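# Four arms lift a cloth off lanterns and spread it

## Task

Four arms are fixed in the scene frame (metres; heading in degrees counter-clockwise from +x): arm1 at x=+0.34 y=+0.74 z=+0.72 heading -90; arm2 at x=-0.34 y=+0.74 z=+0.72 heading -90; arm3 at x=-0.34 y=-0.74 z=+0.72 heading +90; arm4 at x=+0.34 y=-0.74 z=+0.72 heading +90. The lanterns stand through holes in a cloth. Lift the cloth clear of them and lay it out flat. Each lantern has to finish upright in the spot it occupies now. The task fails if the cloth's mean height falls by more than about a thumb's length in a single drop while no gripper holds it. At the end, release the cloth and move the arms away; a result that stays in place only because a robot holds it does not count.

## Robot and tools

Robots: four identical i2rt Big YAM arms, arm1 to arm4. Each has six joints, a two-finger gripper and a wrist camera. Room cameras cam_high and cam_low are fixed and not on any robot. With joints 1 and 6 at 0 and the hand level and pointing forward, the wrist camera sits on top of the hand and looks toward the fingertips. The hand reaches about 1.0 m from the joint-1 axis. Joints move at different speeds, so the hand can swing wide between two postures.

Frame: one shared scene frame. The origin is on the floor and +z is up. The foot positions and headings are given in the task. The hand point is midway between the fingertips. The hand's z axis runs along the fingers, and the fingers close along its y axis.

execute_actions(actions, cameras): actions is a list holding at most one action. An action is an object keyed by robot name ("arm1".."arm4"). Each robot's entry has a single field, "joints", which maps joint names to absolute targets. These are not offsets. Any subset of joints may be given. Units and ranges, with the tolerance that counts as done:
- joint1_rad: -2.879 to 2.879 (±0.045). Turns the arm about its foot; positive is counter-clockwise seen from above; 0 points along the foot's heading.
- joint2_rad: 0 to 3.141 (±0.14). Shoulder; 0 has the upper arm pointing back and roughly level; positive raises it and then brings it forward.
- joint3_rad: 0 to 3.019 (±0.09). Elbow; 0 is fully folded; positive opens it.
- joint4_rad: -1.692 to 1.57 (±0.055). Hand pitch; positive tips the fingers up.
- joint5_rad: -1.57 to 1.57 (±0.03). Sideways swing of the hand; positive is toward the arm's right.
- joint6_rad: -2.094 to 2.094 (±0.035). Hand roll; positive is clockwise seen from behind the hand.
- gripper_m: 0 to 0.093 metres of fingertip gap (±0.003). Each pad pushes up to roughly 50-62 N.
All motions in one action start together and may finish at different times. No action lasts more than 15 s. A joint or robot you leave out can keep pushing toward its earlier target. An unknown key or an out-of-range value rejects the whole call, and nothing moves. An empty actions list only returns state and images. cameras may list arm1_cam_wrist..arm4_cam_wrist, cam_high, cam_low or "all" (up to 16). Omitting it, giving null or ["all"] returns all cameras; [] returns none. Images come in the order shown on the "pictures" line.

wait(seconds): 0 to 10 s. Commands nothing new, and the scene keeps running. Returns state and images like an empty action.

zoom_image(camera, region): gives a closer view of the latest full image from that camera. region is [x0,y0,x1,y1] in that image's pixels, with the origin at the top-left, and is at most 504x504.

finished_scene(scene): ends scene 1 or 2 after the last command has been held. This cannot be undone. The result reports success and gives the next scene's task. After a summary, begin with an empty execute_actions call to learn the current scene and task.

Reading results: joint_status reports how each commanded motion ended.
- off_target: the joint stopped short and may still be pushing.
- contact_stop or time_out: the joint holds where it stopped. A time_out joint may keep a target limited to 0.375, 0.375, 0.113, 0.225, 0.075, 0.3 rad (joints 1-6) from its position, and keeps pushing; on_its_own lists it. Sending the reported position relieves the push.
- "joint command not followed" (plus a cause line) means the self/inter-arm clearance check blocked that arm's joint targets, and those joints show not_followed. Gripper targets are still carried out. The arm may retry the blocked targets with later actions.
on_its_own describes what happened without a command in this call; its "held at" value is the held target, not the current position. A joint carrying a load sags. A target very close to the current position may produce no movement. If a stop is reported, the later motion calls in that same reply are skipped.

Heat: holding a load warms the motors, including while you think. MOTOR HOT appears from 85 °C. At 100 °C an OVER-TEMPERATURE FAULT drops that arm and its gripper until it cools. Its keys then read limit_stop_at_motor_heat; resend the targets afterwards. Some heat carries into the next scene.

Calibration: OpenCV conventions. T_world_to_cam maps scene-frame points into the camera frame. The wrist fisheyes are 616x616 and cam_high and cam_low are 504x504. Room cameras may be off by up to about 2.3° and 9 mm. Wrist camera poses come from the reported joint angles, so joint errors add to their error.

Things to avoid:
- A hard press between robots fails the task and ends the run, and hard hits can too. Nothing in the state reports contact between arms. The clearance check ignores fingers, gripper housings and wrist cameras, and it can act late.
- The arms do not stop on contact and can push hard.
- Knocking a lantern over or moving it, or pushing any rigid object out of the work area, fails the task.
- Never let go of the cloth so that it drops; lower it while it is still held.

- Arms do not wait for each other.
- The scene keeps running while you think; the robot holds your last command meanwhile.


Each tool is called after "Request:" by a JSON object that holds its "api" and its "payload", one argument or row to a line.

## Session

Request:
{"api": "execute_actions", "payload": {
  "actions": []
}}

Scene clock: 0.00 s.
Motor temperatures (°C, as the motors report them): arm1=[23 24 25 20 22 21] | arm2=[21 23 25 24 20 22] | arm3=[22 24 25 21 22 22] | arm4=[20 24 24 21 20 22]
arm1.joint_positions: joint1_rad=+0.004 joint2_rad=+0.448 joint3_rad=+1.468 joint4_rad=-1.524 joint5_rad=-0.017 joint6_rad=-0.016 gripper_m=+0.094
arm1.joint_status: not commanded
arm1.hand: x=+0.3426 y=+0.6224 z=+1.3034 quat_wxyz=(-0.368, -0.592, -0.621, +0.360) (m; scene frame)
arm2.joint_positions: joint1_rad=-0.013 joint2_rad=+0.446 joint3_rad=+1.461 joint4_rad=-1.526 joint5_rad=+0.002 joint6_rad=+0.004 gripper_m=+0.094
arm2.joint_status: not commanded
arm2.hand: x=-0.3396 y=+0.6126 z=+1.3664 quat_wxyz=(-0.352, -0.621, -0.601, +0.360) (m; scene frame)
arm3.joint_positions: joint1_rad=+0.009 joint2_rad=+0.439 joint3_rad=+1.449 joint4_rad=-1.519 joint5_rad=-0.011 joint6_rad=+0.005 gripper_m=+0.095
arm3.joint_status: not commanded
arm3.hand: x=-0.3465 y=-0.6188 z=+1.3324 quat_wxyz=(-0.350, +0.624, -0.592, -0.370) (m; scene frame)
arm4.joint_positions: joint1_rad=+0.002 joint2_rad=+0.439 joint3_rad=+1.476 joint4_rad=-1.542 joint5_rad=+0.004 joint6_rad=+0.007 gripper_m=+0.094
arm4.joint_status: not commanded
arm4.hand: x=+0.3418 y=-0.6272 z=+1.3910 quat_wxyz=(-0.367, +0.594, -0.621, -0.357) (m; scene frame)
pictures: arm1_cam_wrist, arm2_cam_wrist, arm3_cam_wrist, arm4_cam_wrist, cam_high, cam_low
Images, in order (width x height): arm1_cam_wrist 616x616, arm2_cam_wrist 616x616, arm3_cam_wrist 616x616, arm4_cam_wrist 616x616, cam_high 504x504, cam_low 504x504.

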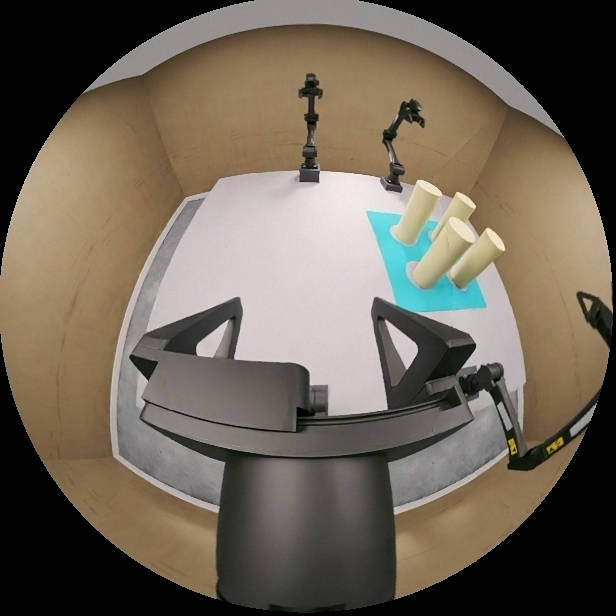

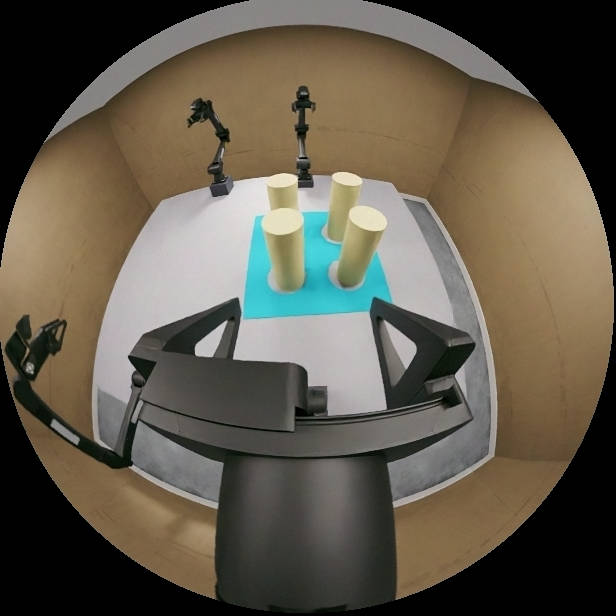

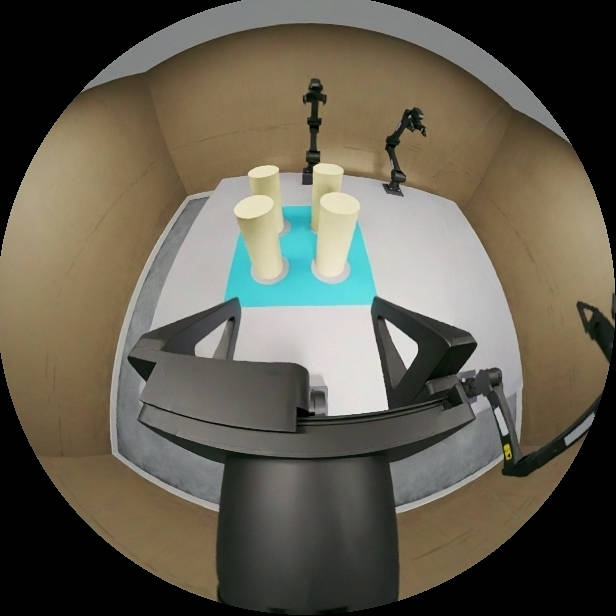

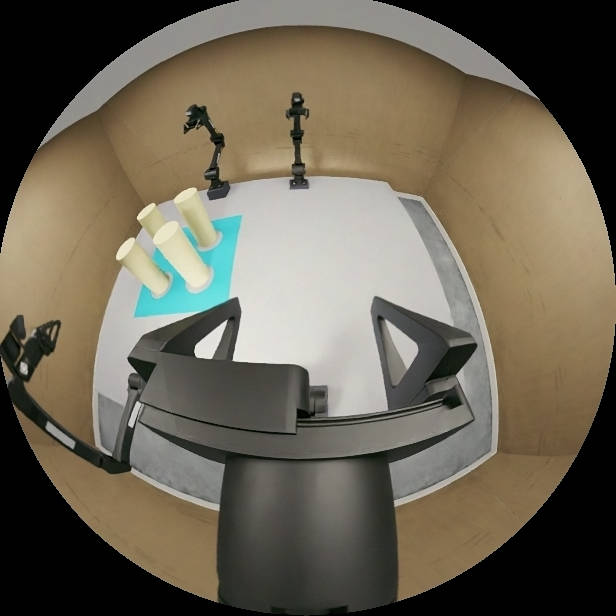

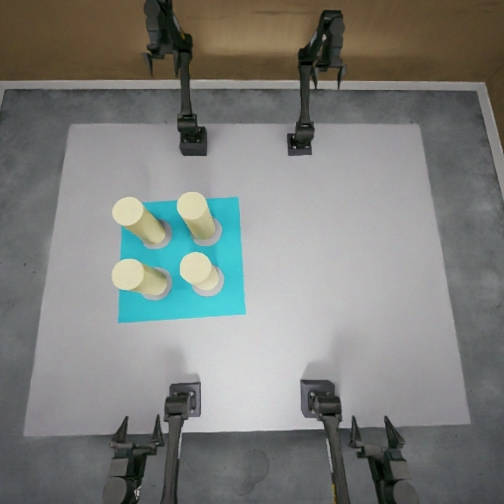

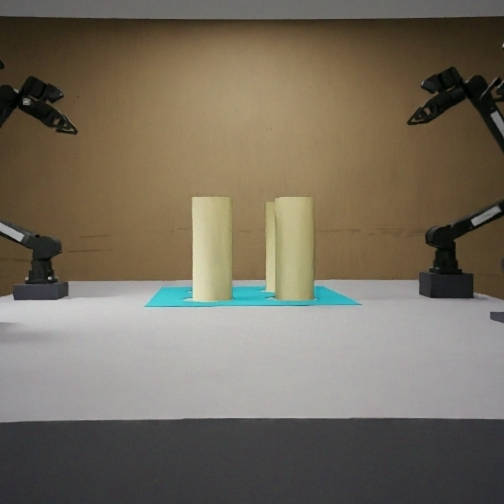

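Request:
{"api": "zoom_image", "payload": {
  "camera": "cam_high",
  "region": [90, 180, 270, 340]
}}

Region (90, 180, 270, 340) of cam_high's 504x504 image, scaled by 2.800, with more detail than that image has.

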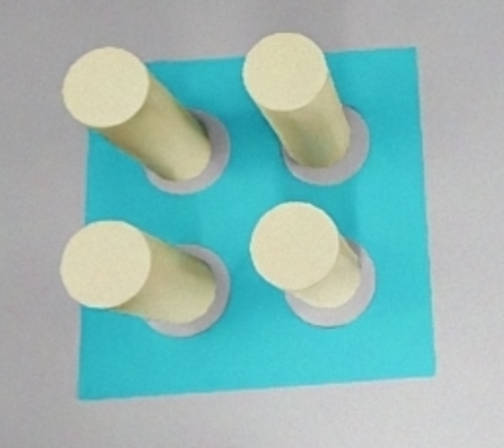

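Request:
{"api": "execute_actions", "payload": {
  "actions": [
    {"arm1": {"joints": {"joint1_rad": -0.842, "joint2_rad": 1.956, "joint3_rad": 1.565, "joint4_rad": -1.127, "joint6_rad": -0.096, "gripper_m": 0.09}}, "arm2": {"joints": {"joint1_rad": -0.758, "joint2_rad": 2.075, "joint3_rad": 1.585, "joint4_rad": -1.034, "joint6_rad": -1.621, "gripper_m": 0.09}}, "arm3": {"joints": {"joint1_rad": 0.712, "joint2_rad": 1.934, "joint3_rad": 1.41, "joint4_rad": -1.03, "joint6_rad": 1.489, "gripper_m": 0.09}}, "arm4": {"joints": {"joint1_rad": 0.749, "joint2_rad": 2.085, "joint3_rad": 1.52, "joint4_rad": -0.978, "joint6_rad": -0.135, "gripper_m": 0.09}}}
  ]
}}

Scene clock: 16.83 s.
Motor temperatures (°C, as the motors report them): arm1=[23 24 27 20 22 21] | arm2=[21 23 26 24 20 22] | arm3=[22 24 27 21 22 22] | arm4=[20 25 26 21 20 22]
arm1.joint_positions: joint1_rad=-0.846 joint2_rad=+1.962 joint3_rad=+1.550 joint4_rad=-1.129 joint5_rad=-0.019 joint6_rad=-0.084 gripper_m=+0.090
arm1.joint_status: all done
arm1.hand: x=-0.0959 y=+0.3434 z=+0.8027 quat_wxyz=(-0.019, -0.916, -0.401, +0.016) (m; scene frame)
arm2.joint_positions: joint1_rad=-0.767 joint2_rad=+2.084 joint3_rad=+1.580 joint4_rad=-1.042 joint5_rad=+0.001 joint6_rad=-1.610 gripper_m=+0.090
arm2.joint_status: all done
arm2.hand: x=-0.7628 y=+0.3083 z=+0.8027 quat_wxyz=(+0.006, -0.362, -0.932, +0.010) (m; scene frame)
arm3.joint_positions: joint1_rad=+0.718 joint2_rad=+1.941 joint3_rad=+1.400 joint4_rad=-1.042 joint5_rad=-0.011 joint6_rad=+1.476 gripper_m=+0.090
arm3.joint_status: all done
arm3.hand: x=-0.7112 y=-0.3434 z=+0.7921 quat_wxyz=(-0.002, +0.413, -0.911, +0.005) (m; scene frame)
arm4.joint_positions: joint1_rad=+0.753 joint2_rad=+2.085 joint3_rad=+1.513 joint4_rad=-0.983 joint5_rad=+0.005 joint6_rad=-0.122 gripper_m=+0.090
arm4.joint_status: all done
arm4.hand: x=-0.0540 y=-0.2933 z=+0.8056 quat_wxyz=(-0.009, +0.934, -0.357, -0.008) (m; scene frame)
pictures: arm1_cam_wrist, arm2_cam_wrist, arm3_cam_wrist, arm4_cam_wrist, cam_high, cam_low
camera_calibration (this result's frames):
arm1_cam_wrist: T_world_to_cam=[[-0.734775, 0.677732, -0.0280216, -0.278079], [0.558312, 0.627731, 0.542441, -0.594122], [0.38522, 0.382927, -0.839626, 0.709977], [0, 0, 0, 1]] pos_world=[-0.146118, 0.289542, 0.9106]
arm2_cam_wrist: T_world_to_cam=[[-0.678543, -0.734367, 0.0168819, -0.297674], [-0.584822, 0.553986, 0.592522, -1.08806], [-0.444481, 0.392179, -0.805377, 0.308338], [0, 0, 0, 1]] pos_world=[-0.701253, 0.263242, 0.898052]
arm3_cam_wrist: T_world_to_cam=[[0.753981, -0.656854, 0.00746995, 0.306086], [-0.53774, -0.610642, 0.581337, -1.04432], [-0.377292, -0.442334, -0.813629, 0.349226], [0, 0, 0, 1]] pos_world=[-0.660596, -0.282178, 0.888957]
arm4_cam_wrist: T_world_to_cam=[[0.661973, 0.749436, 0.0116948, 0.244695], [0.609746, -0.547528, 0.573082, -0.586794], [0.435891, -0.372234, -0.819415, 0.695114], [0, 0, 0, 1]] pos_world=[-0.10718, -0.245924, 0.903006]
Images, in order (width x height): arm1_cam_wrist 616x616, arm2_cam_wrist 616x616, arm3_cam_wrist 616x616, arm4_cam_wrist 616x616, cam_high 504x504, cam_low 504x504.

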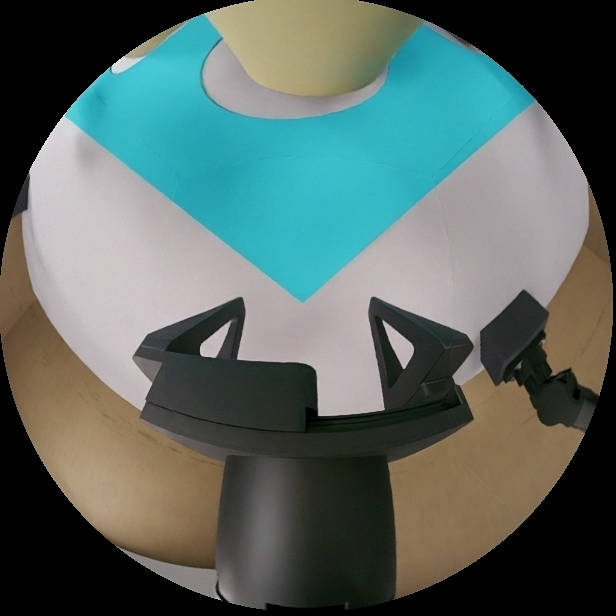

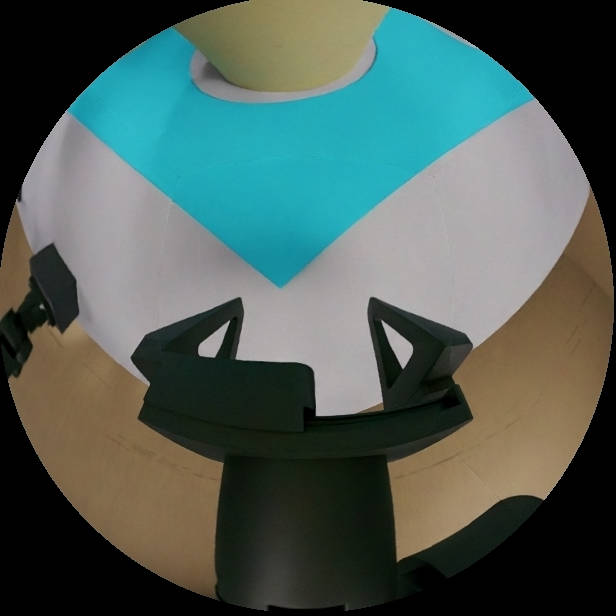

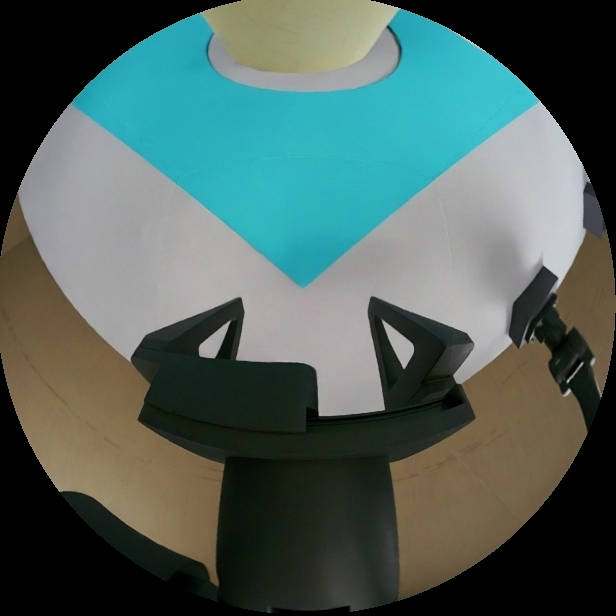

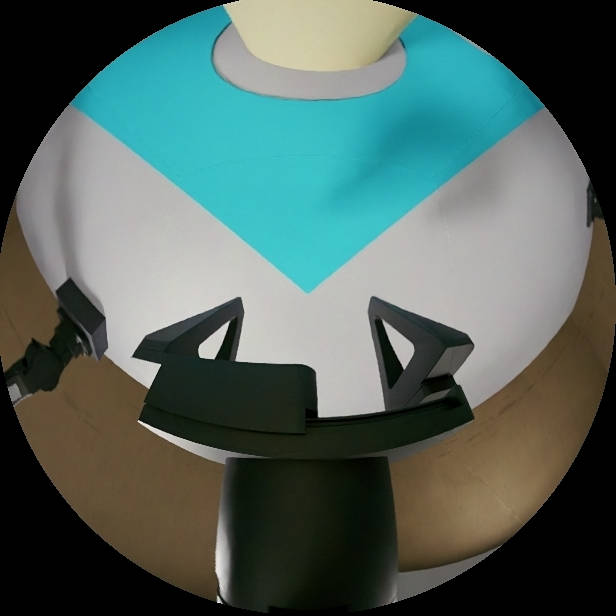

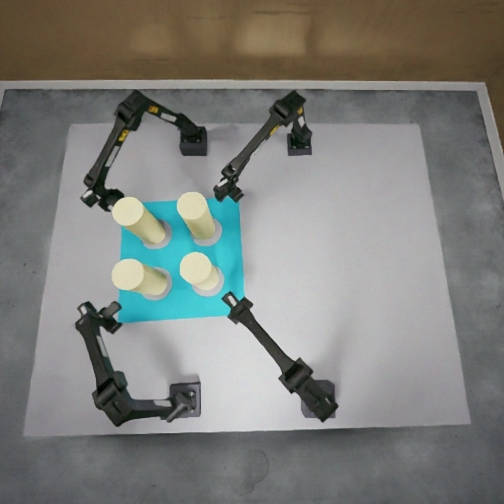

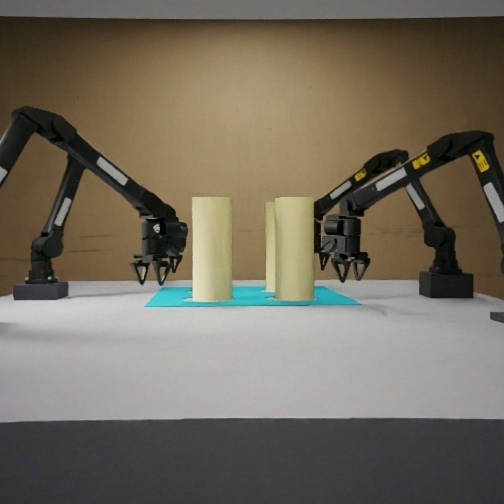

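Request:
{"api": "execute_actions", "payload": {
  "actions": [
    {"arm1": {"joints": {"joint1_rad": -0.825, "joint2_rad": 1.985, "joint3_rad": 1.445, "joint4_rad": -1.0}}, "arm2": {"joints": {"joint1_rad": -0.77, "joint2_rad": 2.095, "joint3_rad": 1.453, "joint4_rad": -0.9}}, "arm3": {"joints": {"joint1_rad": 0.697, "joint2_rad": 1.995, "joint3_rad": 1.368, "joint4_rad": -0.915}}, "arm4": {"joints": {"joint1_rad": 0.735, "joint2_rad": 2.155, "joint3_rad": 1.49, "joint4_rad": -0.885}}}
  ],
  "cameras": []
}}

Request:
{"api": "execute_actions", "payload": {
  "actions": [
    {"arm1": {"joints": {"joint2_rad": 2.055, "joint4_rad": -0.969}}, "arm2": {"joints": {"joint2_rad": 2.162, "joint4_rad": -0.867}}, "arm3": {"joints": {"joint2_rad": 2.06, "joint4_rad": -0.884}}, "arm4": {"joints": {"joint2_rad": 2.215, "joint4_rad": -0.852}}}
  ],
  "cameras": ["arm1_cam_wrist", "arm2_cam_wrist", "arm3_cam_wrist", "arm4_cam_wrist"]
}}

Scene clock: 37.07 s.
Motor temperatures (°C, as the motors report them): arm1=[23 26 29 20 22 21] | arm2=[21 25 27 24 20 22] | arm3=[22 26 28 21 22 22] | arm4=[20 27 27 21 20 22]
arm1.joint_positions: joint1_rad=-0.828 joint2_rad=+1.987 joint3_rad=+1.441 joint4_rad=-1.010 joint5_rad=-0.019 joint6_rad=-0.084 gripper_m=+0.090
arm1.joint_status: all done
arm1.hand: x=-0.0749 y=+0.3483 z=+0.7519 quat_wxyz=(-0.016, -0.912, -0.409, +0.009) (m; scene frame)
arm2.joint_positions: joint1_rad=-0.767 joint2_rad=+2.098 joint3_rad=+1.455 joint4_rad=-0.915 joint5_rad=+0.001 joint6_rad=-1.611 gripper_m=+0.090
arm2.joint_status: all done
arm2.hand: x=-0.7430 y=+0.3284 z=+0.7543 quat_wxyz=(+0.003, -0.361, -0.932, +0.004) (m; scene frame)
arm3.joint_positions: joint1_rad=+0.700 joint2_rad=+1.997 joint3_rad=+1.367 joint4_rad=-0.932 joint5_rad=-0.011 joint6_rad=+1.476 gripper_m=+0.090
arm3.joint_status: all done
arm3.hand: x=-0.7065 y=-0.3331 z=+0.7519 quat_wxyz=(+0.001, +0.404, -0.915, -0.005) (m; scene frame)
arm4.joint_positions: joint1_rad=+0.750 joint2_rad=+2.150 joint3_rad=+1.489 joint4_rad=-0.895 joint5_rad=+0.005 joint6_rad=-0.122 gripper_m=+0.090
arm4.joint_status: all done
arm4.hand: x=-0.0520 y=-0.2928 z=+0.7616 quat_wxyz=(-0.009, +0.934, -0.358, -0.008) (m; scene frame)
pictures: none
No camera images: the call's "cameras" was empty. Leave "cameras" out to get every camera's image.

Scene clock: 38.03 s.
Motor temperatures (°C, as the motors report them): arm1=[23 26 29 20 22 21] | arm2=[21 25 27 24 20 22] | arm3=[22 26 28 21 22 22] | arm4=[20 27 27 21 20 22]
arm1.joint_positions: joint1_rad=-0.823 joint2_rad=+2.030 joint3_rad=+1.442 joint4_rad=-0.976 joint5_rad=-0.014 joint6_rad=-0.086 gripper_m=+0.090
arm1.joint_status: all done
arm1.hand: x=-0.0758 y=+0.3444 z=+0.7286 quat_wxyz=(-0.013, -0.911, -0.412, +0.006) (m; scene frame)
arm2.joint_positions: joint1_rad=-0.767 joint2_rad=+2.145 joint3_rad=+1.455 joint4_rad=-0.877 joint5_rad=+0.001 joint6_rad=-1.612 gripper_m=+0.090
arm2.joint_status: all done
arm2.hand: x=-0.7431 y=+0.3285 z=+0.7281 quat_wxyz=(+0.001, -0.361, -0.933, -0.001) (m; scene frame)
arm3.joint_positions: joint1_rad=+0.700 joint2_rad=+2.042 joint3_rad=+1.367 joint4_rad=-0.897 joint5_rad=-0.011 joint6_rad=+1.479 gripper_m=+0.090
arm3.joint_status: all done
arm3.hand: x=-0.7072 y=-0.3318 z=+0.7282 quat_wxyz=(+0.000, +0.403, -0.915, +0.000) (m; scene frame)
arm4.joint_positions: joint1_rad=+0.747 joint2_rad=+2.194 joint3_rad=+1.489 joint4_rad=-0.859 joint5_rad=+0.003 joint6_rad=-0.122 gripper_m=+0.090
arm4.joint_status: all done
arm4.hand: x=-0.0504 y=-0.2917 z=+0.7365 quat_wxyz=(-0.006, +0.933, -0.360, -0.005) (m; scene frame)
pictures: arm1_cam_wrist, arm2_cam_wrist, arm3_cam_wrist, arm4_cam_wrist
camera_calibration (this result's frames):
arm1_cam_wrist: T_world_to_cam=[[-0.751257, 0.65952, -0.0254407, -0.262934], [0.535022, 0.631107, 0.561654, -0.582659], [0.386477, 0.408335, -0.826981, 0.621757], [0, 0, 0, 1]] pos_world=[-0.126091, 0.287246, 0.834745]
arm2_cam_wrist: T_world_to_cam=[[-0.67754, -0.735462, -0.00601001, -0.250448], [-0.595003, 0.543303, 0.592278, -1.04743], [-0.432332, 0.404868, -0.805711, 0.254231], [0, 0, 0, 1]] pos_world=[-0.683, 0.281947, 0.8237]
arm3_cam_wrist: T_world_to_cam=[[0.739618, -0.673014, -0.00420119, 0.304111], [-0.54594, -0.603596, 0.581053, -1.00118], [-0.393592, -0.427463, -0.813855, 0.297486], [0, 0, 0, 1]] pos_world=[-0.654422, -0.272474, 0.825127]
arm4_cam_wrist: T_world_to_cam=[[0.666762, 0.745229, 0.00787882, 0.243735], [0.604083, -0.546609, 0.579916, -0.55358], [0.436477, -0.381907, -0.814638, 0.631204], [0, 0, 0, 1]] pos_world=[-0.103612, -0.243169, 0.833313]
Images, in order (width x height): arm1_cam_wrist 616x616, arm2_cam_wrist 616x616, arm3_cam_wrist 616x616, arm4_cam_wrist 616x616.

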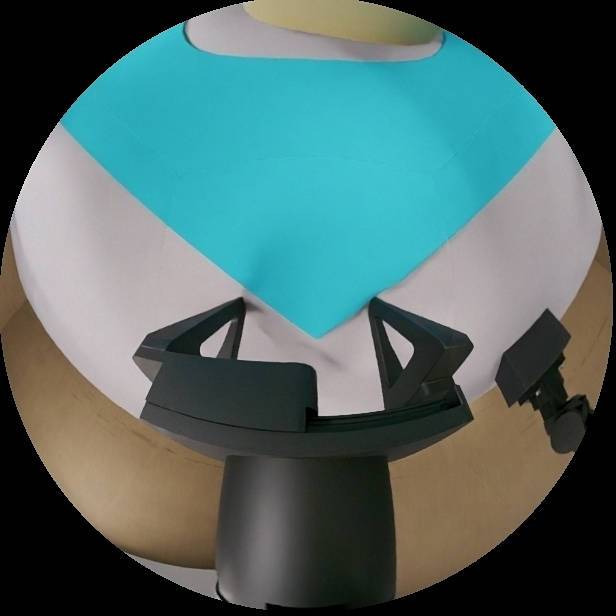

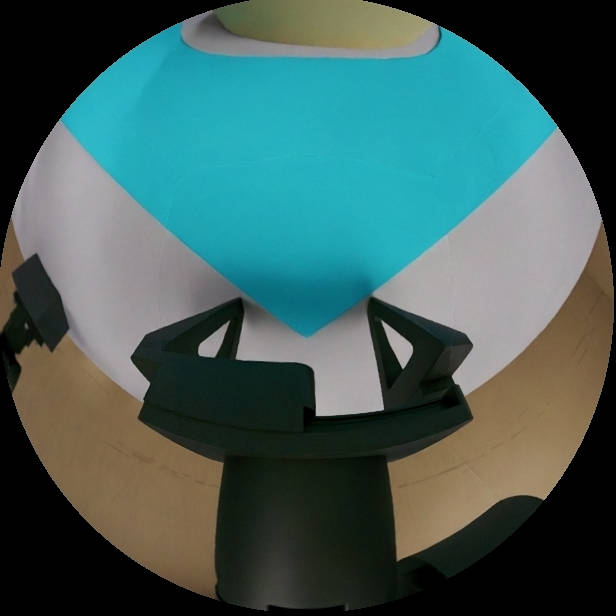

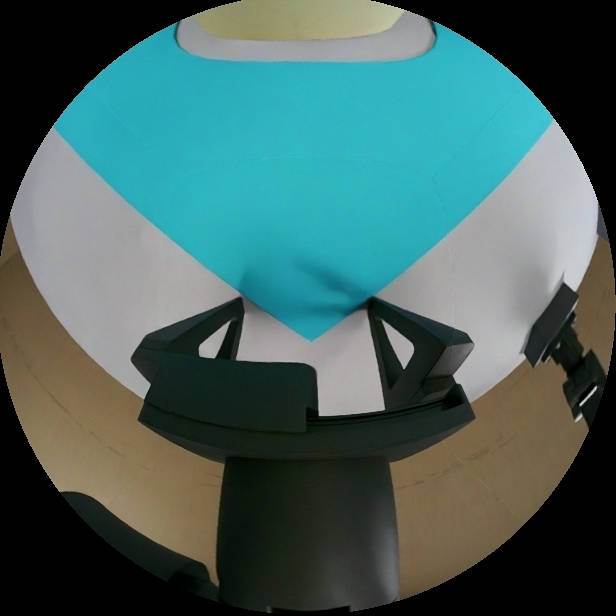

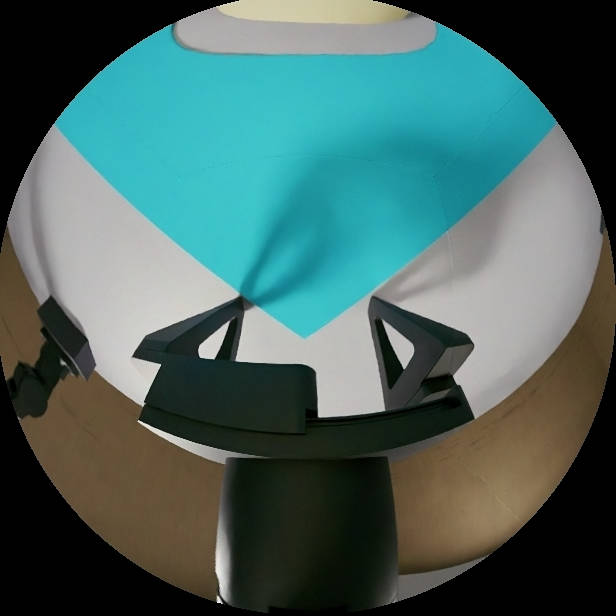

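All fingertips are at table level straddling the corners. Close.

Request:
{"api": "execute_actions", "payload": {
  "actions": [
    {"arm1": {"joints": {"gripper_m": 0.0}}, "arm2": {"joints": {"gripper_m": 0.0}}, "arm3": {"joints": {"gripper_m": 0.0}}, "arm4": {"joints": {"gripper_m": 0.0}}}
  ],
  "cameras": ["arm1_cam_wrist", "arm2_cam_wrist", "arm3_cam_wrist", "arm4_cam_wrist"]
}}

Scene clock: 39.90 s.
Motor temperatures (°C, as the motors report them): arm1=[23 26 29 20 22 21] | arm2=[21 25 27 24 20 22] | arm3=[22 26 28 21 22 22] | arm4=[20 27 27 21 20 22]
arm1.joint_positions: joint1_rad=-0.825 joint2_rad=+2.030 joint3_rad=+1.442 joint4_rad=-0.976 joint5_rad=-0.012 joint6_rad=-0.087 gripper_m=+0.002
arm1.joint_status: all done
arm1.hand: x=-0.0771 y=+0.3457 z=+0.7286 quat_wxyz=(-0.012, -0.912, -0.411, +0.006) (m; scene frame)
arm2.joint_positions: joint1_rad=-0.767 joint2_rad=+2.145 joint3_rad=+1.455 joint4_rad=-0.877 joint5_rad=+0.001 joint6_rad=-1.612 gripper_m=+0.002
arm2.joint_status: all done
arm2.hand: x=-0.7430 y=+0.3285 z=+0.7279 quat_wxyz=(+0.001, -0.361, -0.933, -0.001) (m; scene frame)
arm3.joint_positions: joint1_rad=+0.700 joint2_rad=+2.043 joint3_rad=+1.367 joint4_rad=-0.897 joint5_rad=-0.011 joint6_rad=+1.479 gripper_m=+0.004
arm3.joint_status: gripper_m off_target (ended at +0.004, target +0.000)
arm3.hand: x=-0.7071 y=-0.3319 z=+0.7278 quat_wxyz=(+0.000, +0.403, -0.915, +0.000) (m; scene frame)
arm4.joint_positions: joint1_rad=+0.747 joint2_rad=+2.194 joint3_rad=+1.489 joint4_rad=-0.859 joint5_rad=+0.002 joint6_rad=-0.123 gripper_m=+0.003
arm4.joint_status: all done
arm4.hand: x=-0.0505 y=-0.2918 z=+0.7365 quat_wxyz=(-0.006, +0.933, -0.360, -0.005) (m; scene frame)
pictures: arm1_cam_wrist, arm2_cam_wrist, arm3_cam_wrist, arm4_cam_wrist
camera_calibration (this result's frames):
arm1_cam_wrist: T_world_to_cam=[[-0.749753, 0.661311, -0.0231893, -0.266987], [0.537365, 0.628933, 0.561856, -0.582027], [0.386146, 0.408792, -0.82691, 0.621455], [0, 0, 0, 1]] pos_world=[-0.127385, 0.288572, 0.834712]
arm2_cam_wrist: T_world_to_cam=[[-0.677539, -0.735459, -0.00639124, -0.250091], [-0.595161, 0.543143, 0.592266, -1.04736], [-0.432116, 0.405087, -0.805717, 0.254154], [0, 0, 0, 1]] pos_world=[-0.682969, 0.281979, 0.823491]
arm3_cam_wrist: T_world_to_cam=[[0.739614, -0.673022, -0.00344173, 0.303415], [-0.546243, -0.603263, 0.581113, -1.0011], [-0.393178, -0.42792, -0.813815, 0.297265], [0, 0, 0, 1]] pos_world=[-0.654377, -0.272517, 0.824716]
arm4_cam_wrist: T_world_to_cam=[[0.666476, 0.745489, 0.0075058, 0.244136], [0.604458, -0.546232, 0.57988, -0.553417], [0.436394, -0.381939, -0.814667, 0.631217], [0, 0, 0, 1]] pos_world=[-0.103653, -0.243208, 0.833315]
Images, in order (width x height): arm1_cam_wrist 616x616, arm2_cam_wrist 616x616, arm3_cam_wrist 616x616, arm4_cam_wrist 616x616.

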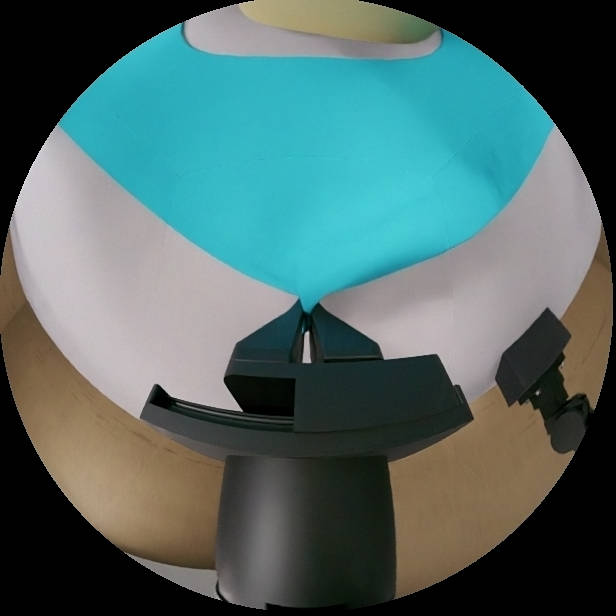

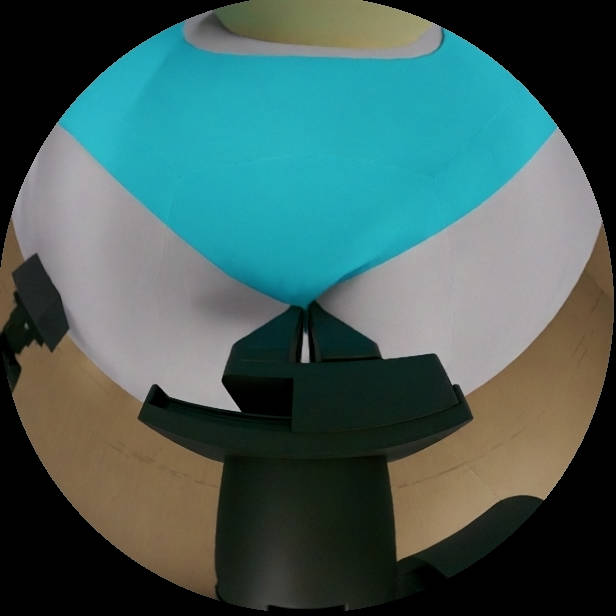

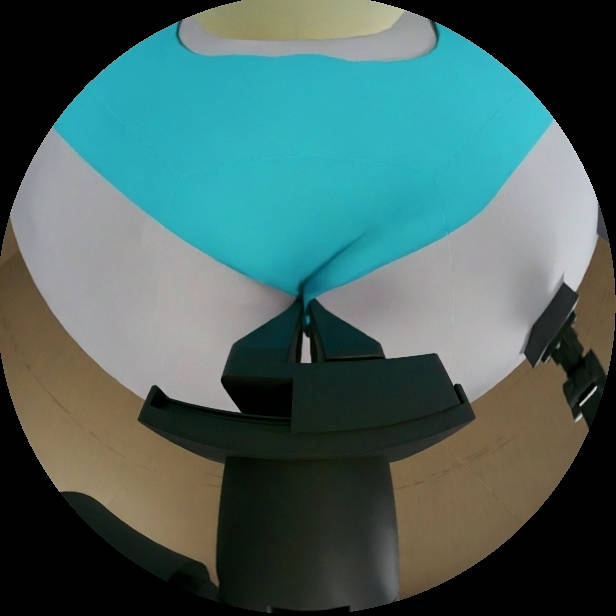

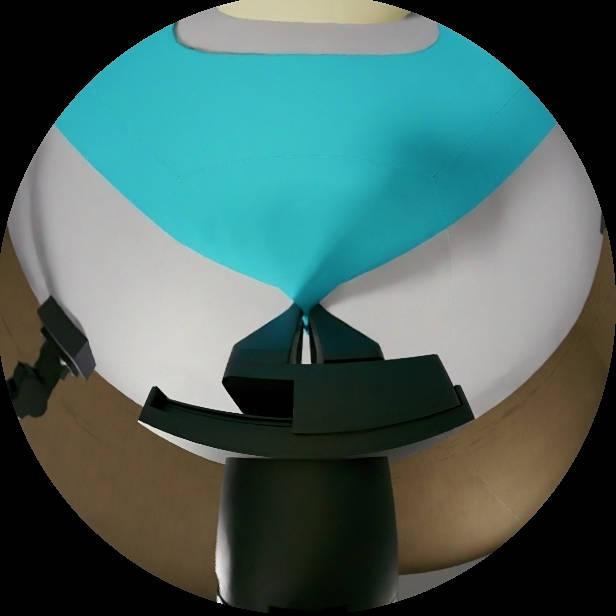

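Request:
{"api": "execute_actions", "payload": {
  "actions": [
    {"arm1": {"joints": {"joint2_rad": 1.87, "joint3_rad": 1.672, "joint4_rad": -1.345}}, "arm2": {"joints": {"joint2_rad": 1.935, "joint3_rad": 1.61, "joint4_rad": -1.218}}, "arm3": {"joints": {"joint2_rad": 1.845, "joint3_rad": 1.555, "joint4_rad": -1.255}}, "arm4": {"joints": {"joint2_rad": 1.985, "joint3_rad": 1.618, "joint4_rad": -1.193}}}
  ],
  "cameras": ["cam_high", "cam_low"]
}}

Scene clock: 52.47 s.
Motor temperatures (°C, as the motors report them): arm1=[23 27 29 20 22 21] | arm2=[21 25 27 24 20 22] | arm3=[22 26 28 21 22 22] | arm4=[20 27 27 21 20 22]
arm1.joint_positions: joint1_rad=-0.825 joint2_rad=+1.871 joint3_rad=+1.649 joint4_rad=-1.331 joint5_rad=-0.015 joint6_rad=-0.087 gripper_m=+0.002
arm1.joint_status: all done
arm1.hand: x=-0.0799 y=+0.3438 z=+0.8887 quat_wxyz=(-0.015, -0.911, -0.411, +0.011) (m; scene frame)
arm2.joint_positions: joint1_rad=-0.767 joint2_rad=+1.941 joint3_rad=+1.581 joint4_rad=-1.204 joint5_rad=-0.001 joint6_rad=-1.612 gripper_m=+0.002
arm2.joint_status: all done
arm2.hand: x=-0.7441 y=+0.3266 z=+0.8843 quat_wxyz=(+0.001, -0.361, -0.933, +0.002) (m; scene frame)
arm3.joint_positions: joint1_rad=+0.695 joint2_rad=+1.841 joint3_rad=+1.529 joint4_rad=-1.238 joint5_rad=-0.009 joint6_rad=+1.479 gripper_m=+0.004
arm3.joint_status: all done
arm3.hand: x=-0.7094 y=-0.3278 z=+0.8897 quat_wxyz=(+0.002, +0.401, -0.916, -0.011) (m; scene frame)
arm4.joint_positions: joint1_rad=+0.747 joint2_rad=+1.982 joint3_rad=+1.610 joint4_rad=-1.179 joint5_rad=+0.002 joint6_rad=-0.123 gripper_m=+0.003
arm4.joint_status: all done
arm4.hand: x=-0.0536 y=-0.2887 z=+0.8972 quat_wxyz=(-0.009, +0.933, -0.360, -0.011) (m; scene frame)
pictures: cam_high, cam_low
Images, in order (width x height): cam_high 504x504, cam_low 504x504.

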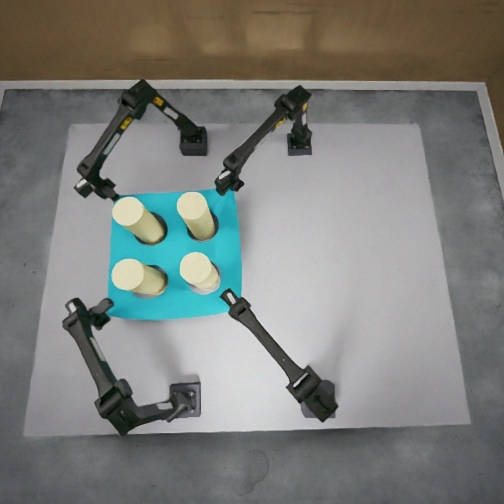

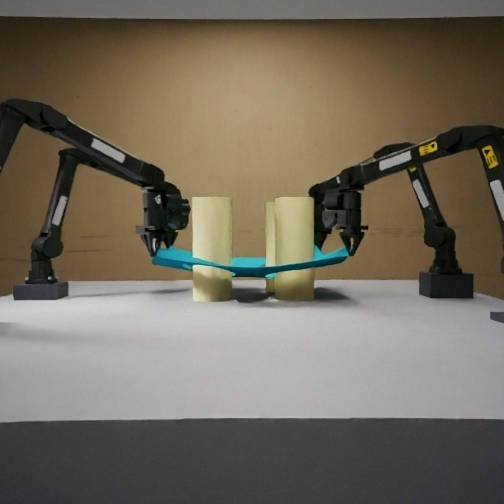

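Request:
{"api": "execute_actions", "payload": {
  "actions": [
    {"arm1": {"joints": {"joint2_rad": 1.746, "joint3_rad": 1.92, "joint4_rad": -1.551}}, "arm2": {"joints": {"joint2_rad": 1.813, "joint3_rad": 1.864, "joint4_rad": -1.508}}, "arm3": {"joints": {"joint2_rad": 1.74, "joint3_rad": 1.842, "joint4_rad": -1.559}}, "arm4": {"joints": {"joint2_rad": 1.885, "joint3_rad": 1.894, "joint4_rad": -1.54}}}
  ],
  "cameras": ["cam_low"]
}}

Request:
{"api": "execute_actions", "payload": {
  "actions": [
    {"arm1": {"joints": {"joint2_rad": 1.652, "joint3_rad": 2.163, "joint4_rad": -1.569}}, "arm2": {"joints": {"joint2_rad": 1.68, "joint3_rad": 2.06, "joint4_rad": -1.539}}, "arm3": {"joints": {"joint2_rad": 1.635, "joint3_rad": 2.087, "joint4_rad": -1.61}}, "arm4": {"joints": {"joint2_rad": 1.737, "joint3_rad": 2.073, "joint4_rad": -1.566}}}
  ],
  "cameras": ["cam_high", "cam_low"]
}}

Scene clock: 57.70 s.
Motor temperatures (°C, as the motors report them): arm1=[23 27 29 20 22 21] | arm2=[21 25 28 24 20 22] | arm3=[22 26 29 21 22 22] | arm4=[20 27 28 21 20 22]
arm1.joint_positions: joint1_rad=-0.825 joint2_rad=+1.750 joint3_rad=+1.889 joint4_rad=-1.538 joint5_rad=-0.015 joint6_rad=-0.087 gripper_m=+0.002
arm1.joint_status: all done
arm1.hand: x=-0.0796 y=+0.3453 z=+1.0487 quat_wxyz=(-0.041, -0.908, -0.410, +0.084) (m; scene frame)
arm2.joint_positions: joint1_rad=-0.767 joint2_rad=+1.816 joint3_rad=+1.828 joint4_rad=-1.495 joint5_rad=-0.002 joint6_rad=-1.612 gripper_m=+0.002
arm2.joint_status: all done
arm2.hand: x=-0.7453 y=+0.3246 z=+1.0464 quat_wxyz=(+0.017, -0.361, -0.932, +0.039) (m; scene frame)
arm3.joint_positions: joint1_rad=+0.693 joint2_rad=+1.734 joint3_rad=+1.805 joint4_rad=-1.543 joint5_rad=-0.007 joint6_rad=+1.479 gripper_m=+0.004
arm3.joint_status: all done
arm3.hand: x=-0.7085 y=-0.3289 z=+1.0512 quat_wxyz=(+0.014, +0.400, -0.915, -0.048) (m; scene frame)
arm4.joint_positions: joint1_rad=+0.747 joint2_rad=+1.878 joint3_rad=+1.872 joint4_rad=-1.524 joint5_rad=+0.002 joint6_rad=-0.123 gripper_m=+0.003
arm4.joint_status: all done
arm4.hand: x=-0.0512 y=-0.2922 z=+1.0546 quat_wxyz=(-0.013, +0.933, -0.360, -0.020) (m; scene frame)
pictures: cam_low
Images, in order (width x height): cam_low 504x504.

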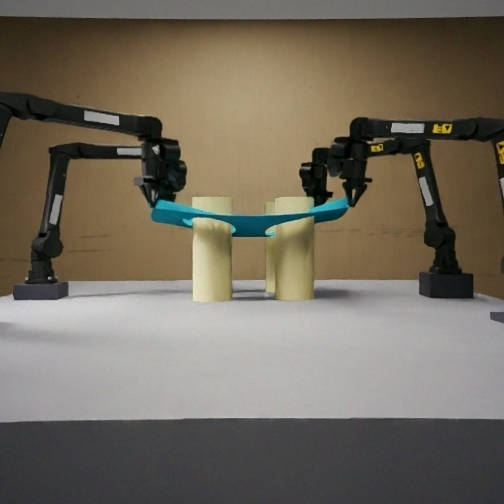

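Scene clock: 59.10 s.
Motor temperatures (°C, as the motors report them): arm1=[23 27 30 20 22 21] | arm2=[21 25 28 24 20 22] | arm3=[22 26 30 21 22 22] | arm4=[20 27 28 21 20 22]
arm1.joint_positions: joint1_rad=-0.825 joint2_rad=+1.660 joint3_rad=+2.129 joint4_rad=-1.558 joint5_rad=-0.016 joint6_rad=-0.087 gripper_m=+0.002
arm1.joint_status: all done
arm1.hand: x=-0.0800 y=+0.3462 z=+1.2030 quat_wxyz=(-0.091, -0.883, -0.400, +0.228) (m; scene frame)
arm2.joint_positions: joint1_rad=-0.767 joint2_rad=+1.687 joint3_rad=+2.024 joint4_rad=-1.526 joint5_rad=-0.002 joint6_rad=-1.612 gripper_m=+0.002
arm2.joint_status: all done
arm2.hand: x=-0.7470 y=+0.3225 z=+1.2028 quat_wxyz=(+0.075, -0.354, -0.916, +0.173) (m; scene frame)
arm3.joint_positions: joint1_rad=+0.693 joint2_rad=+1.631 joint3_rad=+2.052 joint4_rad=-1.593 joint5_rad=-0.007 joint6_rad=+1.479 gripper_m=+0.004
arm3.joint_status: all done
arm3.hand: x=-0.7102 y=-0.3296 z=+1.2096 quat_wxyz=(+0.060, +0.394, -0.898, -0.189) (m; scene frame)
arm4.joint_positions: joint1_rad=+0.747 joint2_rad=+1.742 joint3_rad=+2.057 joint4_rad=-1.552 joint5_rad=+0.002 joint6_rad=-0.123 gripper_m=+0.003
arm4.joint_status: all done
arm4.hand: x=-0.0532 y=-0.2905 z=+1.2099 quat_wxyz=(-0.082, +0.919, -0.354, -0.149) (m; scene frame)
pictures: cam_high, cam_low
Images, in order (width x height): cam_high 504x504, cam_low 504x504.

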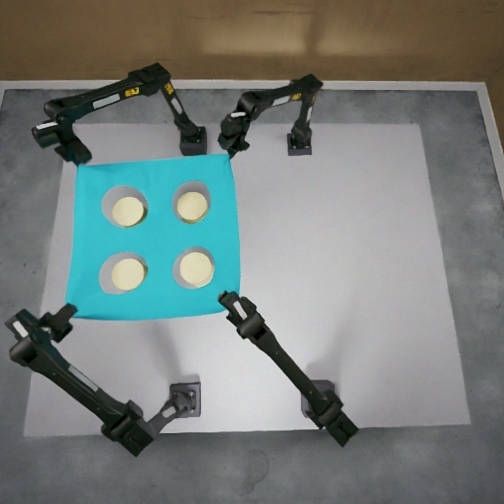

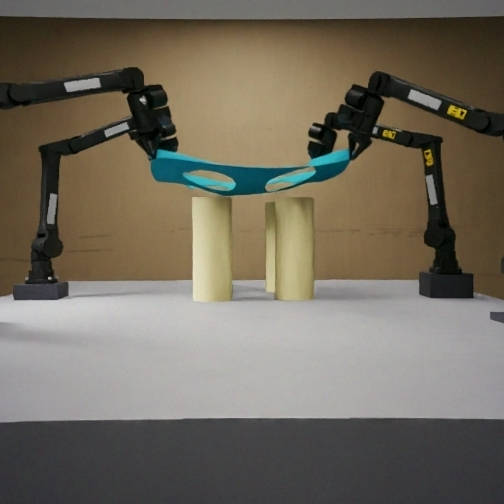

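Request:
{"api": "execute_actions", "payload": {
  "actions": [
    {"arm1": {"joints": {"joint1_rad": -0.606, "joint2_rad": 1.44, "joint3_rad": 2.1, "joint4_rad": -1.555, "joint6_rad": 0.132}}, "arm2": {"joints": {"joint1_rad": -0.554, "joint2_rad": 1.437, "joint3_rad": 1.958, "joint4_rad": -1.516, "joint6_rad": -1.399}}, "arm3": {"joints": {"joint1_rad": 0.465, "joint2_rad": 1.436, "joint3_rad": 2.05, "joint4_rad": -1.608, "joint6_rad": 1.251}}, "arm4": {"joints": {"joint1_rad": 0.53, "joint2_rad": 1.504, "joint3_rad": 1.995, "joint4_rad": -1.534, "joint6_rad": -0.34}}}
  ],
  "cameras": ["cam_high", "cam_low"]
}}

Scene clock: 87.93 s.
Motor temperatures (°C, as the motors report them): arm1=[23 27 32 20 22 21] | arm2=[21 25 30 24 20 22] | arm3=[22 26 33 21 22 22] | arm4=[20 27 30 21 20 22]
arm1.joint_positions: joint1_rad=-0.605 joint2_rad=+1.455 joint3_rad=+2.084 joint4_rad=-1.557 joint5_rad=-0.017 joint6_rad=+0.121 gripper_m=+0.002
arm1.joint_status: all done
arm1.hand: x=+0.0607 y=+0.3289 z=+1.2884 quat_wxyz=(-0.177, -0.859, -0.397, +0.270) (m; scene frame)
arm2.joint_positions: joint1_rad=-0.544 joint2_rad=+1.448 joint3_rad=+1.953 joint4_rad=-1.526 joint5_rad=-0.005 joint6_rad=-1.410 gripper_m=+0.002
arm2.joint_status: all done
arm2.hand: x=-0.6024 y=+0.3089 z=+1.2957 quat_wxyz=(+0.051, -0.338, -0.902, +0.265) (m; scene frame)
arm3.joint_positions: joint1_rad=+0.456 joint2_rad=+1.438 joint3_rad=+2.038 joint4_rad=-1.593 joint5_rad=-0.006 joint6_rad=+1.266 gripper_m=+0.004
arm3.joint_status: all done
arm3.hand: x=-0.5710 y=-0.3144 z=+1.3010 quat_wxyz=(+0.025, +0.375, -0.882, -0.285) (m; scene frame)
arm4.joint_positions: joint1_rad=+0.519 joint2_rad=+1.511 joint3_rad=+1.983 joint4_rad=-1.541 joint5_rad=+0.004 joint6_rad=-0.327 gripper_m=+0.003
arm4.joint_status: all done
arm4.hand: x=+0.0927 y=-0.2779 z=+1.3019 quat_wxyz=(-0.165, +0.899, -0.359, -0.190) (m; scene frame)
pictures: cam_high, cam_low
Images, in order (width x height): cam_high 504x504, cam_low 504x504.

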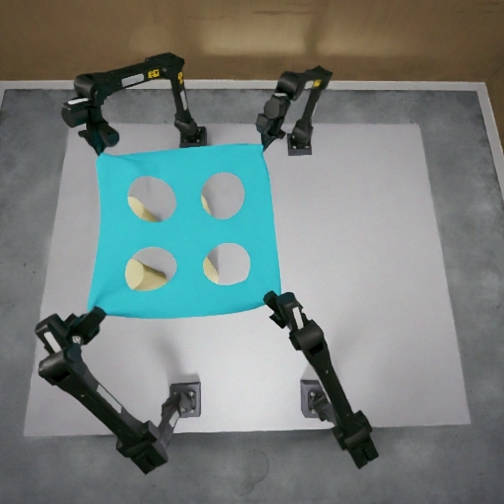

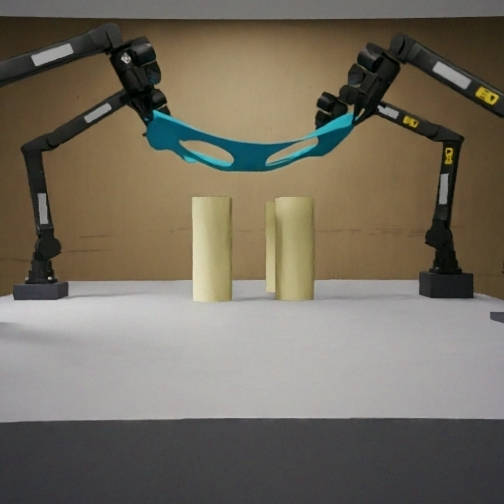

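Request:
{"api": "execute_actions", "payload": {
  "actions": [
    {"arm1": {"joints": {"joint1_rad": -0.335, "joint2_rad": 1.275, "joint3_rad": 1.95, "joint4_rad": -1.56, "joint6_rad": 0.403}}, "arm2": {"joints": {"joint1_rad": -0.282, "joint2_rad": 1.28, "joint3_rad": 1.81, "joint4_rad": -1.52, "joint6_rad": -1.127}}, "arm3": {"joints": {"joint1_rad": 0.175, "joint2_rad": 1.308, "joint3_rad": 1.927, "joint4_rad": -1.61, "joint6_rad": 0.961}}, "arm4": {"joints": {"joint1_rad": 0.264, "joint2_rad": 1.37, "joint3_rad": 1.855, "joint4_rad": -1.526, "joint6_rad": -0.606}}}
  ],
  "cameras": []
}}

Request:
{"api": "execute_actions", "payload": {
  "actions": [
    {"arm1": {"joints": {"joint1_rad": -0.007, "joint2_rad": 1.22, "joint3_rad": 1.905, "joint4_rad": -1.568, "joint6_rad": 0.731}}, "arm2": {"joints": {"joint1_rad": 0.039, "joint2_rad": 1.228, "joint3_rad": 1.77, "joint4_rad": -1.527, "joint6_rad": -0.806}}, "arm3": {"joints": {"joint1_rad": -0.153, "joint2_rad": 1.29, "joint3_rad": 1.91, "joint4_rad": -1.61, "joint6_rad": 0.633}}, "arm4": {"joints": {"joint1_rad": -0.034, "joint2_rad": 1.34, "joint3_rad": 1.828, "joint4_rad": -1.527, "joint6_rad": -0.904}}}
  ],
  "cameras": []
}}

Request:
{"api": "execute_actions", "payload": {
  "actions": [
    {"arm1": {"joints": {"joint1_rad": 0.318, "joint2_rad": 1.288, "joint3_rad": 2.004, "joint4_rad": -1.559, "joint6_rad": 1.056}}, "arm2": {"joints": {"joint1_rad": 0.352, "joint2_rad": 1.297, "joint3_rad": 1.875, "joint4_rad": -1.518, "joint6_rad": -0.493}}, "arm3": {"joints": {"joint1_rad": -0.456, "joint2_rad": 1.385, "joint3_rad": 2.05, "joint4_rad": -1.607, "joint6_rad": 0.33}}, "arm4": {"joints": {"joint1_rad": -0.321, "joint2_rad": 1.425, "joint3_rad": 1.94, "joint4_rad": -1.527, "joint6_rad": -1.191}}}
  ],
  "cameras": ["cam_high", "cam_low"]
}}

Scene clock: 94.73 s.
Motor temperatures (°C, as the motors report them): arm1=[23 26 31 20 22 21] | arm2=[21 25 30 24 20 22] | arm3=[22 26 32 21 22 22] | arm4=[20 27 30 21 20 22]
arm1.joint_positions: joint1_rad=-0.331 joint2_rad=+1.276 joint3_rad=+1.948 joint4_rad=-1.557 joint5_rad=-0.017 joint6_rad=+0.391 gripper_m=+0.002
arm1.joint_status: all done
arm1.hand: x=+0.2062 y=+0.3369 z=+1.3054 quat_wxyz=(-0.256, -0.852, -0.396, +0.228) (m; scene frame)
arm2.joint_positions: joint1_rad=-0.267 joint2_rad=+1.278 joint3_rad=+1.817 joint4_rad=-1.526 joint5_rad=-0.004 joint6_rad=-1.138 gripper_m=+0.002
arm2.joint_status: all done
arm2.hand: x=-0.4574 y=+0.3146 z=+1.3098 quat_wxyz=(-0.024, -0.334, -0.898, +0.285) (m; scene frame)
arm3.joint_positions: joint1_rad=+0.163 joint2_rad=+1.317 joint3_rad=+1.926 joint4_rad=-1.596 joint5_rad=-0.008 joint6_rad=+0.976 gripper_m=+0.004
arm3.joint_status: all done
arm3.hand: x=-0.4280 y=-0.3120 z=+1.3051 quat_wxyz=(-0.057, +0.373, -0.881, -0.285) (m; scene frame)
arm4.joint_positions: joint1_rad=+0.256 joint2_rad=+1.365 joint3_rad=+1.858 joint4_rad=-1.533 joint5_rad=+0.003 joint6_rad=-0.593 gripper_m=+0.003
arm4.joint_status: all done
arm4.hand: x=+0.2337 y=-0.2831 z=+1.3148 quat_wxyz=(-0.220, +0.896, -0.356, -0.150) (m; scene frame)
pictures: none
No camera images: the call's "cameras" was empty. Leave "cameras" out to get every camera's image.

Scene clock: 96.10 s.
Motor temperatures (°C, as the motors report them): arm1=[23 26 31 20 22 21] | arm2=[21 25 29 24 20 22] | arm3=[22 26 32 21 22 22] | arm4=[20 27 29 21 20 22]
arm1.joint_positions: joint1_rad=-0.006 joint2_rad=+1.237 joint3_rad=+1.902 joint4_rad=-1.560 joint5_rad=-0.016 joint6_rad=+0.720 gripper_m=+0.002
arm1.joint_status: all done
arm1.hand: x=+0.3437 y=+0.3311 z=+1.2987 quat_wxyz=(-0.310, -0.854, -0.396, +0.133) (m; scene frame)
arm2.joint_positions: joint1_rad=+0.049 joint2_rad=+1.246 joint3_rad=+1.774 joint4_rad=-1.526 joint5_rad=-0.002 joint6_rad=-0.817 gripper_m=+0.002
arm2.joint_status: all done
arm2.hand: x=-0.3205 y=+0.3098 z=+1.3029 quat_wxyz=(-0.109, -0.337, -0.899, +0.258) (m; scene frame)
arm3.joint_positions: joint1_rad=-0.162 joint2_rad=+1.315 joint3_rad=+1.910 joint4_rad=-1.596 joint5_rad=-0.009 joint6_rad=+0.647 gripper_m=+0.004
arm3.joint_status: all done
arm3.hand: x=-0.2855 y=-0.3067 z=+1.2999 quat_wxyz=(-0.142, +0.375, -0.882, -0.248) (m; scene frame)
arm4.joint_positions: joint1_rad=-0.037 joint2_rad=+1.351 joint3_rad=+1.830 joint4_rad=-1.533 joint5_rad=+0.002 joint6_rad=-0.891 gripper_m=+0.003
arm4.joint_status: all done
arm4.hand: x=+0.3704 y=-0.2788 z=+1.3079 quat_wxyz=(-0.247, +0.898, -0.355, -0.079) (m; scene frame)
pictures: none
No camera images: the call's "cameras" was empty. Leave "cameras" out to get every camera's image.

Scene clock: 97.47 s.
Motor temperatures (°C, as the motors report them): arm1=[23 26 31 20 22 21] | arm2=[21 25 30 24 20 22] | arm3=[22 26 32 21 22 22] | arm4=[20 26 30 21 20 22]
arm1.joint_positions: joint1_rad=+0.320 joint2_rad=+1.297 joint3_rad=+1.947 joint4_rad=-1.560 joint5_rad=-0.016 joint6_rad=+1.045 gripper_m=+0.002
arm1.joint_status: all done
arm1.hand: x=+0.4846 y=+0.3328 z=+1.2943 quat_wxyz=(-0.328, -0.856, -0.398, +0.028) (m; scene frame)
arm2.joint_positions: joint1_rad=+0.363 joint2_rad=+1.313 joint3_rad=+1.808 joint4_rad=-1.526 joint5_rad=-0.001 joint6_rad=-0.504 gripper_m=+0.002
arm2.joint_status: all done
arm2.hand: x=-0.1802 y=+0.3120 z=+1.2906 quat_wxyz=(-0.174, -0.338, -0.903, +0.200) (m; scene frame)
arm3.joint_positions: joint1_rad=-0.464 joint2_rad=+1.397 joint3_rad=+1.994 joint4_rad=-1.596 joint5_rad=-0.010 joint6_rad=+0.344 gripper_m=+0.004
arm3.joint_status: all done
arm3.hand: x=-0.1449 y=-0.3138 z=+1.3030 quat_wxyz=(-0.209, +0.375, -0.881, -0.197) (m; scene frame)
arm4.joint_positions: joint1_rad=-0.326 joint2_rad=+1.433 joint3_rad=+1.888 joint4_rad=-1.533 joint5_rad=+0.001 joint6_rad=-1.177 gripper_m=+0.003
arm4.joint_status: all done
arm4.hand: x=+0.5123 y=-0.2792 z=+1.2966 quat_wxyz=(-0.247, +0.901, -0.357, -0.006) (m; scene frame)
pictures: cam_high, cam_low
Images, in order (width x height): cam_high 504x504, cam_low 504x504.

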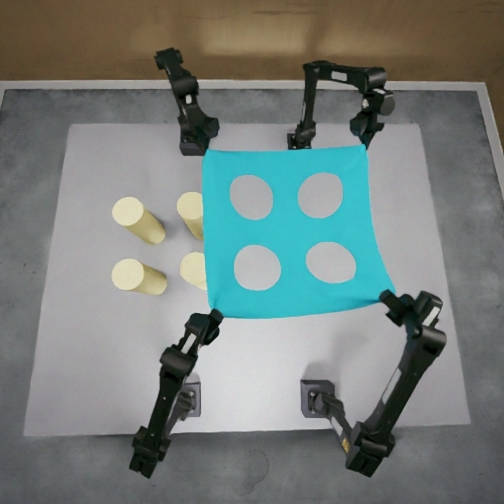

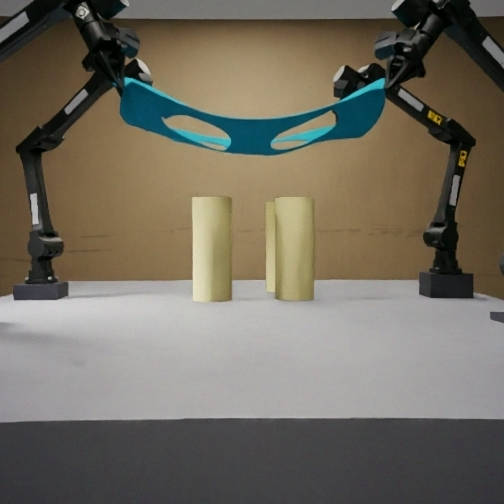

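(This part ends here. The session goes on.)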